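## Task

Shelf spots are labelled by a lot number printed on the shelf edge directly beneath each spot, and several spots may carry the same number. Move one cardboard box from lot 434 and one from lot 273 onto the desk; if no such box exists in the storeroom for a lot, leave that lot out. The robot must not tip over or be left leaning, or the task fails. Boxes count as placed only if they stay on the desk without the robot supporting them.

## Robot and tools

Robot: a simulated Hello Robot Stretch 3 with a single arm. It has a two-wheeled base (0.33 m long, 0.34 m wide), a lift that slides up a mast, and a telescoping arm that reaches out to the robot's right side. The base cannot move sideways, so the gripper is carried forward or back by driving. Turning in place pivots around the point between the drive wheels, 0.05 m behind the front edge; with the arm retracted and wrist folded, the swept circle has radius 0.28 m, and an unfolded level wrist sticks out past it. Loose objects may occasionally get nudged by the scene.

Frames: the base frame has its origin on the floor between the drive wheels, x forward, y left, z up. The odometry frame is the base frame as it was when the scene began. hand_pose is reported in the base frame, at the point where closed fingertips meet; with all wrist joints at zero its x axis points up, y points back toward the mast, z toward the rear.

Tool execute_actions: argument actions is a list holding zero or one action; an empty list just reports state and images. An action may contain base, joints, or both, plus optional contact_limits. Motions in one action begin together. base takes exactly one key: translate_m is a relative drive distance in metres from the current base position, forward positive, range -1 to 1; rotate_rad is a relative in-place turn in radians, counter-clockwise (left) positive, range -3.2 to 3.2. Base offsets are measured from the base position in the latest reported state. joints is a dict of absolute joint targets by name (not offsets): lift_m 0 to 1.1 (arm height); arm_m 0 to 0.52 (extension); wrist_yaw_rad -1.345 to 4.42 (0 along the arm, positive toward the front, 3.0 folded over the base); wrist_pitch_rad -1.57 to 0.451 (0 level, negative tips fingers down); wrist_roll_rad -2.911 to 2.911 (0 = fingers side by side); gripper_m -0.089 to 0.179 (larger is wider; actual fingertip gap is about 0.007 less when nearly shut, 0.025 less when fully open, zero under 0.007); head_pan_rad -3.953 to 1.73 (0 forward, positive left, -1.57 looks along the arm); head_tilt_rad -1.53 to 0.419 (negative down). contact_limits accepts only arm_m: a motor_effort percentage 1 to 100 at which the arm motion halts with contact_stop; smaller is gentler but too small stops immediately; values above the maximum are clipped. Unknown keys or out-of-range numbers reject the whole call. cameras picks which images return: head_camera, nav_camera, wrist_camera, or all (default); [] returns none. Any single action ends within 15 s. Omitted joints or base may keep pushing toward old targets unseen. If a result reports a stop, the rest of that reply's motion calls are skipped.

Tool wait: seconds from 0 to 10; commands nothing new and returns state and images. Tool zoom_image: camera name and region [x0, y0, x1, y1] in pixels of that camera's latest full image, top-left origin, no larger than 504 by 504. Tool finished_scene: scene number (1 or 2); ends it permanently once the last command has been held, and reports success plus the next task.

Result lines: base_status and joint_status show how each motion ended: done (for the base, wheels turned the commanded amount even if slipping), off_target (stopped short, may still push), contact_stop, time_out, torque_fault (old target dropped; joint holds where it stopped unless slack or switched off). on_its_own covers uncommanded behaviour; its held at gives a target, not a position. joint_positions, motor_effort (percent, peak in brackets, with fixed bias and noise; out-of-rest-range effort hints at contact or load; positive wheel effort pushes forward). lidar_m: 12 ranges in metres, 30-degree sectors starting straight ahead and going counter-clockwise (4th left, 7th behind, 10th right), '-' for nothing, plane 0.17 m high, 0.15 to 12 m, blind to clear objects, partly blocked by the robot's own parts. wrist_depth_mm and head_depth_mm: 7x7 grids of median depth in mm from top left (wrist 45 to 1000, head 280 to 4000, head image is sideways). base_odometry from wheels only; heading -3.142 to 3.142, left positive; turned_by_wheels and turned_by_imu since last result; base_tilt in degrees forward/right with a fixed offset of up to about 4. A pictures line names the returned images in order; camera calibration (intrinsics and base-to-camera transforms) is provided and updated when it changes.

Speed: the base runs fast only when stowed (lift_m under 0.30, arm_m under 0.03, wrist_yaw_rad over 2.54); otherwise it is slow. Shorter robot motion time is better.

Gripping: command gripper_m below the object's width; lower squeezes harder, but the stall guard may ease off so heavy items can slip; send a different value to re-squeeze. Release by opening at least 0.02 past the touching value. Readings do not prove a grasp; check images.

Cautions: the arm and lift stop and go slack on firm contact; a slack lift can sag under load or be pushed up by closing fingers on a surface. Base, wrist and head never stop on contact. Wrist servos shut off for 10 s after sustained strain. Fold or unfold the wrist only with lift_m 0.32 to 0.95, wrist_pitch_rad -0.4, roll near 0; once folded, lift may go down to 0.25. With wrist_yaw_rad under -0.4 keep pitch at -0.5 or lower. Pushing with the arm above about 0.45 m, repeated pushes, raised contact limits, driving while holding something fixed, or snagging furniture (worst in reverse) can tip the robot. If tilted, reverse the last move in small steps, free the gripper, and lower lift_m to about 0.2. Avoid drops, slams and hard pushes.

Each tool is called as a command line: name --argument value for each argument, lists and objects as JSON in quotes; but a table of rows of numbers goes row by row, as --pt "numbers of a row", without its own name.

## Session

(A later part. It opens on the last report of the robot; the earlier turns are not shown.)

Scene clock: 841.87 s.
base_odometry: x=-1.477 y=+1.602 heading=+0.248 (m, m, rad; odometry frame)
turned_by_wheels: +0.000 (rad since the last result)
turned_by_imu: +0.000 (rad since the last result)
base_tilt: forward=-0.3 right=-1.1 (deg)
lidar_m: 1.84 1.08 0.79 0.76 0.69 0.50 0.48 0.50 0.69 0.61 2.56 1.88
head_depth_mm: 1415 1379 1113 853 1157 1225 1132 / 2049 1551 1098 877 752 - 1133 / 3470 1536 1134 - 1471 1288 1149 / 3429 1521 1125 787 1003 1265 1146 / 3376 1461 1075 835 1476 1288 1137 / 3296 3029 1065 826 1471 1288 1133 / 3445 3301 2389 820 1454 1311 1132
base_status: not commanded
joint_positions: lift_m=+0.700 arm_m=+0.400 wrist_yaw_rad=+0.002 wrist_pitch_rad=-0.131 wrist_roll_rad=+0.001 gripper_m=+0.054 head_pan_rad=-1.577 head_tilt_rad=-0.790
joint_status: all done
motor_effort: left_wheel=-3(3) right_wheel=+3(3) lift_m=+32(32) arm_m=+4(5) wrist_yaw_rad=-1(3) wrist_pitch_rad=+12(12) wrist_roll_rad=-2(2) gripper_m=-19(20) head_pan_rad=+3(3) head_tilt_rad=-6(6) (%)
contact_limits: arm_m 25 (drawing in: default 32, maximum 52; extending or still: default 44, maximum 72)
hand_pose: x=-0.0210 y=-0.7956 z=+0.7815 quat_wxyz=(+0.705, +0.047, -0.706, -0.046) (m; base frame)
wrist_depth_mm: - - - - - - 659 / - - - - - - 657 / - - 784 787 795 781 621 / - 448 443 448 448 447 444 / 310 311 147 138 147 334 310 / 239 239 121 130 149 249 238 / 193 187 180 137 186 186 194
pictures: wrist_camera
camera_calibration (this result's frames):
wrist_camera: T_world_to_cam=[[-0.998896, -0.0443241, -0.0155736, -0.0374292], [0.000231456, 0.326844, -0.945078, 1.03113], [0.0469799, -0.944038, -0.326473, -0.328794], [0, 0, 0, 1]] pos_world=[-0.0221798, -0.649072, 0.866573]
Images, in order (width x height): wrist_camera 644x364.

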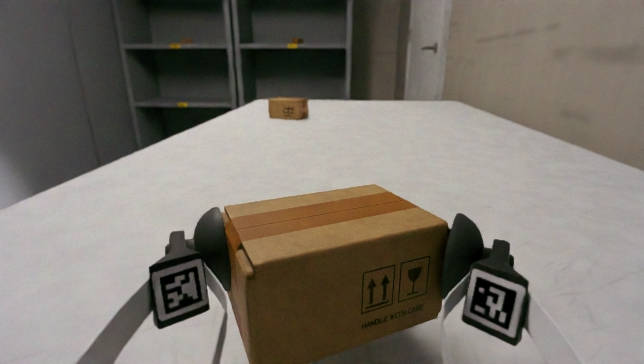

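execute_actions --actions '[{"joints": {"lift_m": 0.678}}]' --cameras '["wrist_camera"]'

Scene clock: 847.20 s.
base_odometry: x=-1.477 y=+1.602 heading=+0.248 (m, m, rad; odometry frame)
turned_by_wheels: +0.000 (rad since the last result)
turned_by_imu: +0.000 (rad since the last result)
base_tilt: forward=-0.4 right=-1.2 (deg)
lidar_m: 1.84 1.08 0.79 0.76 0.69 0.50 0.48 0.50 0.69 0.61 2.57 1.88
head_depth_mm: 1425 1381 1112 856 1157 1242 1145 / 2038 1554 1101 852 754 - - / 3507 1533 1091 - 1483 1296 1154 / 3426 1523 1102 787 997 1268 1143 / 3371 1473 1072 833 1482 1281 1139 / 3356 3042 1062 826 1461 1278 1144 / 3394 3323 2421 822 1454 1299 1125
base_status: not commanded
joint_positions: lift_m=+0.678 arm_m=+0.400 wrist_yaw_rad=+0.002 wrist_pitch_rad=-0.131 wrist_roll_rad=+0.001 gripper_m=+0.054 head_pan_rad=-1.577 head_tilt_rad=-0.790
joint_status: all done
motor_effort: left_wheel=-4(3) right_wheel=+4(4) lift_m=+32(32) arm_m=+4(4) wrist_yaw_rad=-1(2) wrist_pitch_rad=+12(12) wrist_roll_rad=-2(2) gripper_m=-19(19) head_pan_rad=+3(3) head_tilt_rad=-5(6) (%)
hand_pose: x=-0.0210 y=-0.7956 z=+0.7595 quat_wxyz=(+0.705, +0.047, -0.706, -0.046) (m; base frame)
wrist_depth_mm: - - - - - - 663 / - - - - - - 660 / - - 664 668 661 665 589 / 379 378 377 378 378 376 380 / 263 262 147 138 148 281 263 / 202 201 121 130 149 211 201 / 164 158 152 137 158 158 163
pictures: wrist_camera
camera_calibration (this result's frames):
wrist_camera: T_world_to_cam=[[-0.998896, -0.0443264, -0.0155684, -0.0377773], [0.000231624, 0.326726, -0.945119, 1.01031], [0.0469803, -0.944079, -0.326355, -0.336094], [0, 0, 0, 1]] pos_world=[-0.0221798, -0.649068, 0.844588]
Images, in order (width x height): wrist_camera 644x364.

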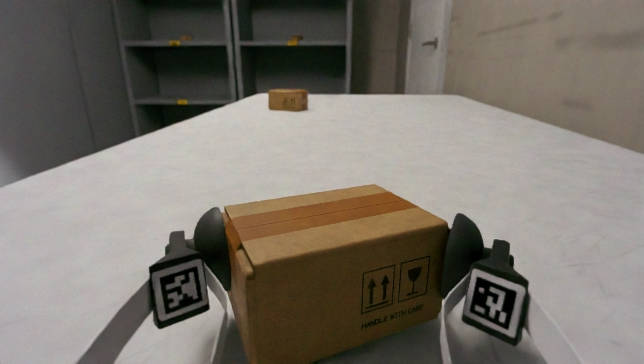

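Depth matches the placement recipe. Releasing.

execute_actions --actions '[{"joints": {"gripper_m": 0.15}}]' --cameras '["wrist_camera"]'

Scene clock: 851.10 s.
base_odometry: x=-1.477 y=+1.602 heading=+0.248 (m, m, rad; odometry frame)
turned_by_wheels: +0.000 (rad since the last result)
turned_by_imu: +0.000 (rad since the last result)
base_tilt: forward=-0.2 right=-1.2 (deg)
lidar_m: 1.83 1.08 0.79 0.76 0.69 0.50 0.48 0.50 0.69 0.61 2.57 1.88
head_depth_mm: 1414 1374 1106 853 1159 1238 1137 / 2053 1547 1103 853 752 - - / 3412 1534 1098 - 1491 1291 1145 / 3396 1522 1086 785 1001 1259 1139 / 3381 1483 1068 832 1475 1282 1141 / 3328 3059 1061 825 1476 1281 1137 / 3398 3338 2401 820 1454 1300 1135
base_status: not commanded
joint_positions: lift_m=+0.678 arm_m=+0.400 wrist_yaw_rad=+0.002 wrist_pitch_rad=-0.123 wrist_roll_rad=+0.001 gripper_m=+0.150 head_pan_rad=-1.577 head_tilt_rad=-0.790
joint_status: all done
motor_effort: left_wheel=-4(4) right_wheel=+4(3) lift_m=+32(32) arm_m=+4(4) wrist_yaw_rad=-1(1) wrist_pitch_rad=+9(12) wrist_roll_rad=-2(2) gripper_m=+1(82) head_pan_rad=+3(2) head_tilt_rad=-6(6) (%)
hand_pose: x=-0.0210 y=-0.7960 z=+0.7614 quat_wxyz=(+0.706, +0.044, -0.706, -0.043) (m; base frame)
wrist_depth_mm: - - - - - - 663 / - - - - - - 653 / - - 718 708 700 702 607 / 390 390 390 392 388 390 387 / 271 286 239 159 170 287 269 / 206 - 174 135 157 206 205 / - 160 155 143 161 160 167
pictures: wrist_camera
camera_calibration (this result's frames):
wrist_camera: T_world_to_cam=[[-0.998897, -0.0444182, -0.0152382, -0.0380971], [0.000254272, 0.319376, -0.947628, 1.00836], [0.0469586, -0.946586, -0.319013, -0.343458], [0, 0, 0, 1]] pos_world=[-0.0221831, -0.64885, 0.845398]
Images, in order (width x height): wrist_camera 644x364.

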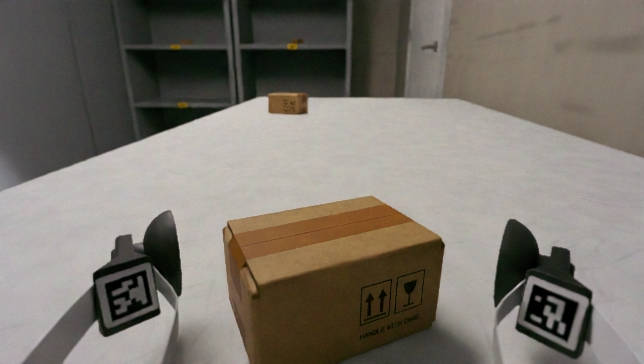

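The box is resting on the desk. I'll retract the arm while lifting slightly.

execute_actions --actions '[{"joints": {"arm_m": 0.0, "lift_m": 0.72}}]' --cameras '["head_camera", "wrist_camera"]'

Scene clock: 857.80 s.
base_odometry: x=-1.477 y=+1.602 heading=+0.248 (m, m, rad; odometry frame)
turned_by_wheels: +0.000 (rad since the last result)
turned_by_imu: +0.000 (rad since the last result)
base_tilt: forward=-0.4 right=-1.2 (deg)
lidar_m: 1.84 1.08 0.79 0.76 0.69 0.50 0.48 0.50 0.69 0.61 2.56 1.88
head_depth_mm: 1419 1379 1111 854 1159 1245 - / 2074 1559 1096 853 1469 1289 - / 3438 1539 1089 846 1448 1293 - / 3398 1517 1078 838 996 - - / 3438 1487 1074 831 1472 1284 1141 / 3265 3054 1064 825 1464 1277 1131 / 3398 3367 2376 820 1461 1301 1131
base_status: not commanded
joint_positions: lift_m=+0.720 arm_m=+0.001 wrist_yaw_rad=+0.002 wrist_pitch_rad=-0.122 wrist_roll_rad=+0.001 gripper_m=+0.150 head_pan_rad=-1.577 head_tilt_rad=-0.790
joint_status: all done
motor_effort: left_wheel=-3(3) right_wheel=+4(3) lift_m=+40(41) arm_m=-4(5) wrist_yaw_rad=-2(2) wrist_pitch_rad=+8(9) wrist_roll_rad=-2(2) gripper_m=+0(1) head_pan_rad=+3(3) head_tilt_rad=-5(6) (%)
hand_pose: x=-0.0210 y=-0.3972 z=+0.8035 quat_wxyz=(+0.706, +0.044, -0.706, -0.043) (m; base frame)
wrist_depth_mm: - - - - - - 659 / - - - - - - 643 / - - 971 981 968 885 650 / - 537 534 538 539 528 537 / 367 392 367 366 366 393 368 / 320 - 307 299 295 290 282 / - - - - - - 582
pictures: head_camera (sideways: a quarter turn clockwise sets it upright), wrist_camera
camera_calibration (this result's frames):
head_camera: T_world_to_cam=[[-0.0421803, 0.672244, -0.739127, 0.9771], [0.997411, -0.0147886, -0.0703703, 0.0851192], [-0.0582366, -0.740182, -0.66988, 0.82765], [0, 0, 0, 1]] pos_world=[0.00451503, -0.0429785, 1.28262]
wrist_camera: T_world_to_cam=[[-0.998903, -0.0442873, -0.0151837, -0.0197712], [0.00030443, 0.318163, -0.948036, 0.920671], [0.0468168, -0.947001, -0.317801, 0.0463311], [0, 0, 0, 1]] pos_world=[-0.0221988, -0.249924, 0.887253]
Images, in order (width x height): head_camera 896x504, wrist_camera 644x364.

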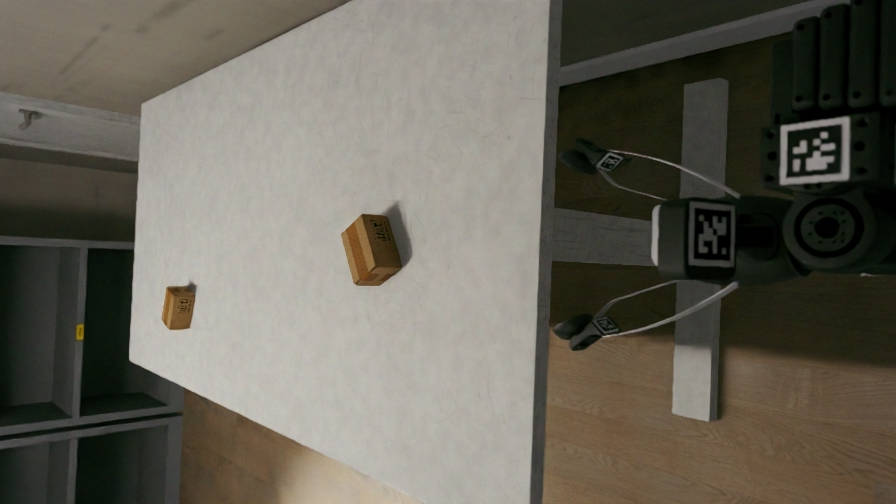

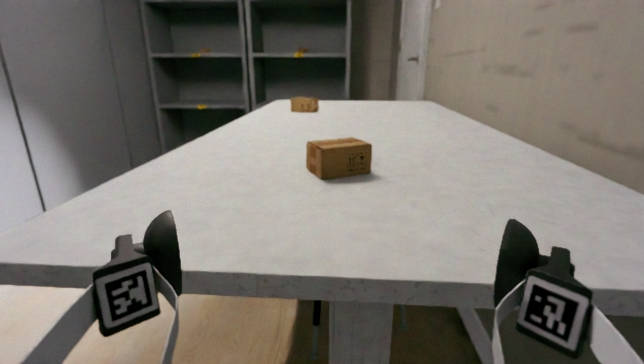

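Both the lot 434 and lot 273 boxes are on the desk, and the robot is level and clear of it. Ending the scene.

finished_scene --scene 2

The scene is finished: the task was done.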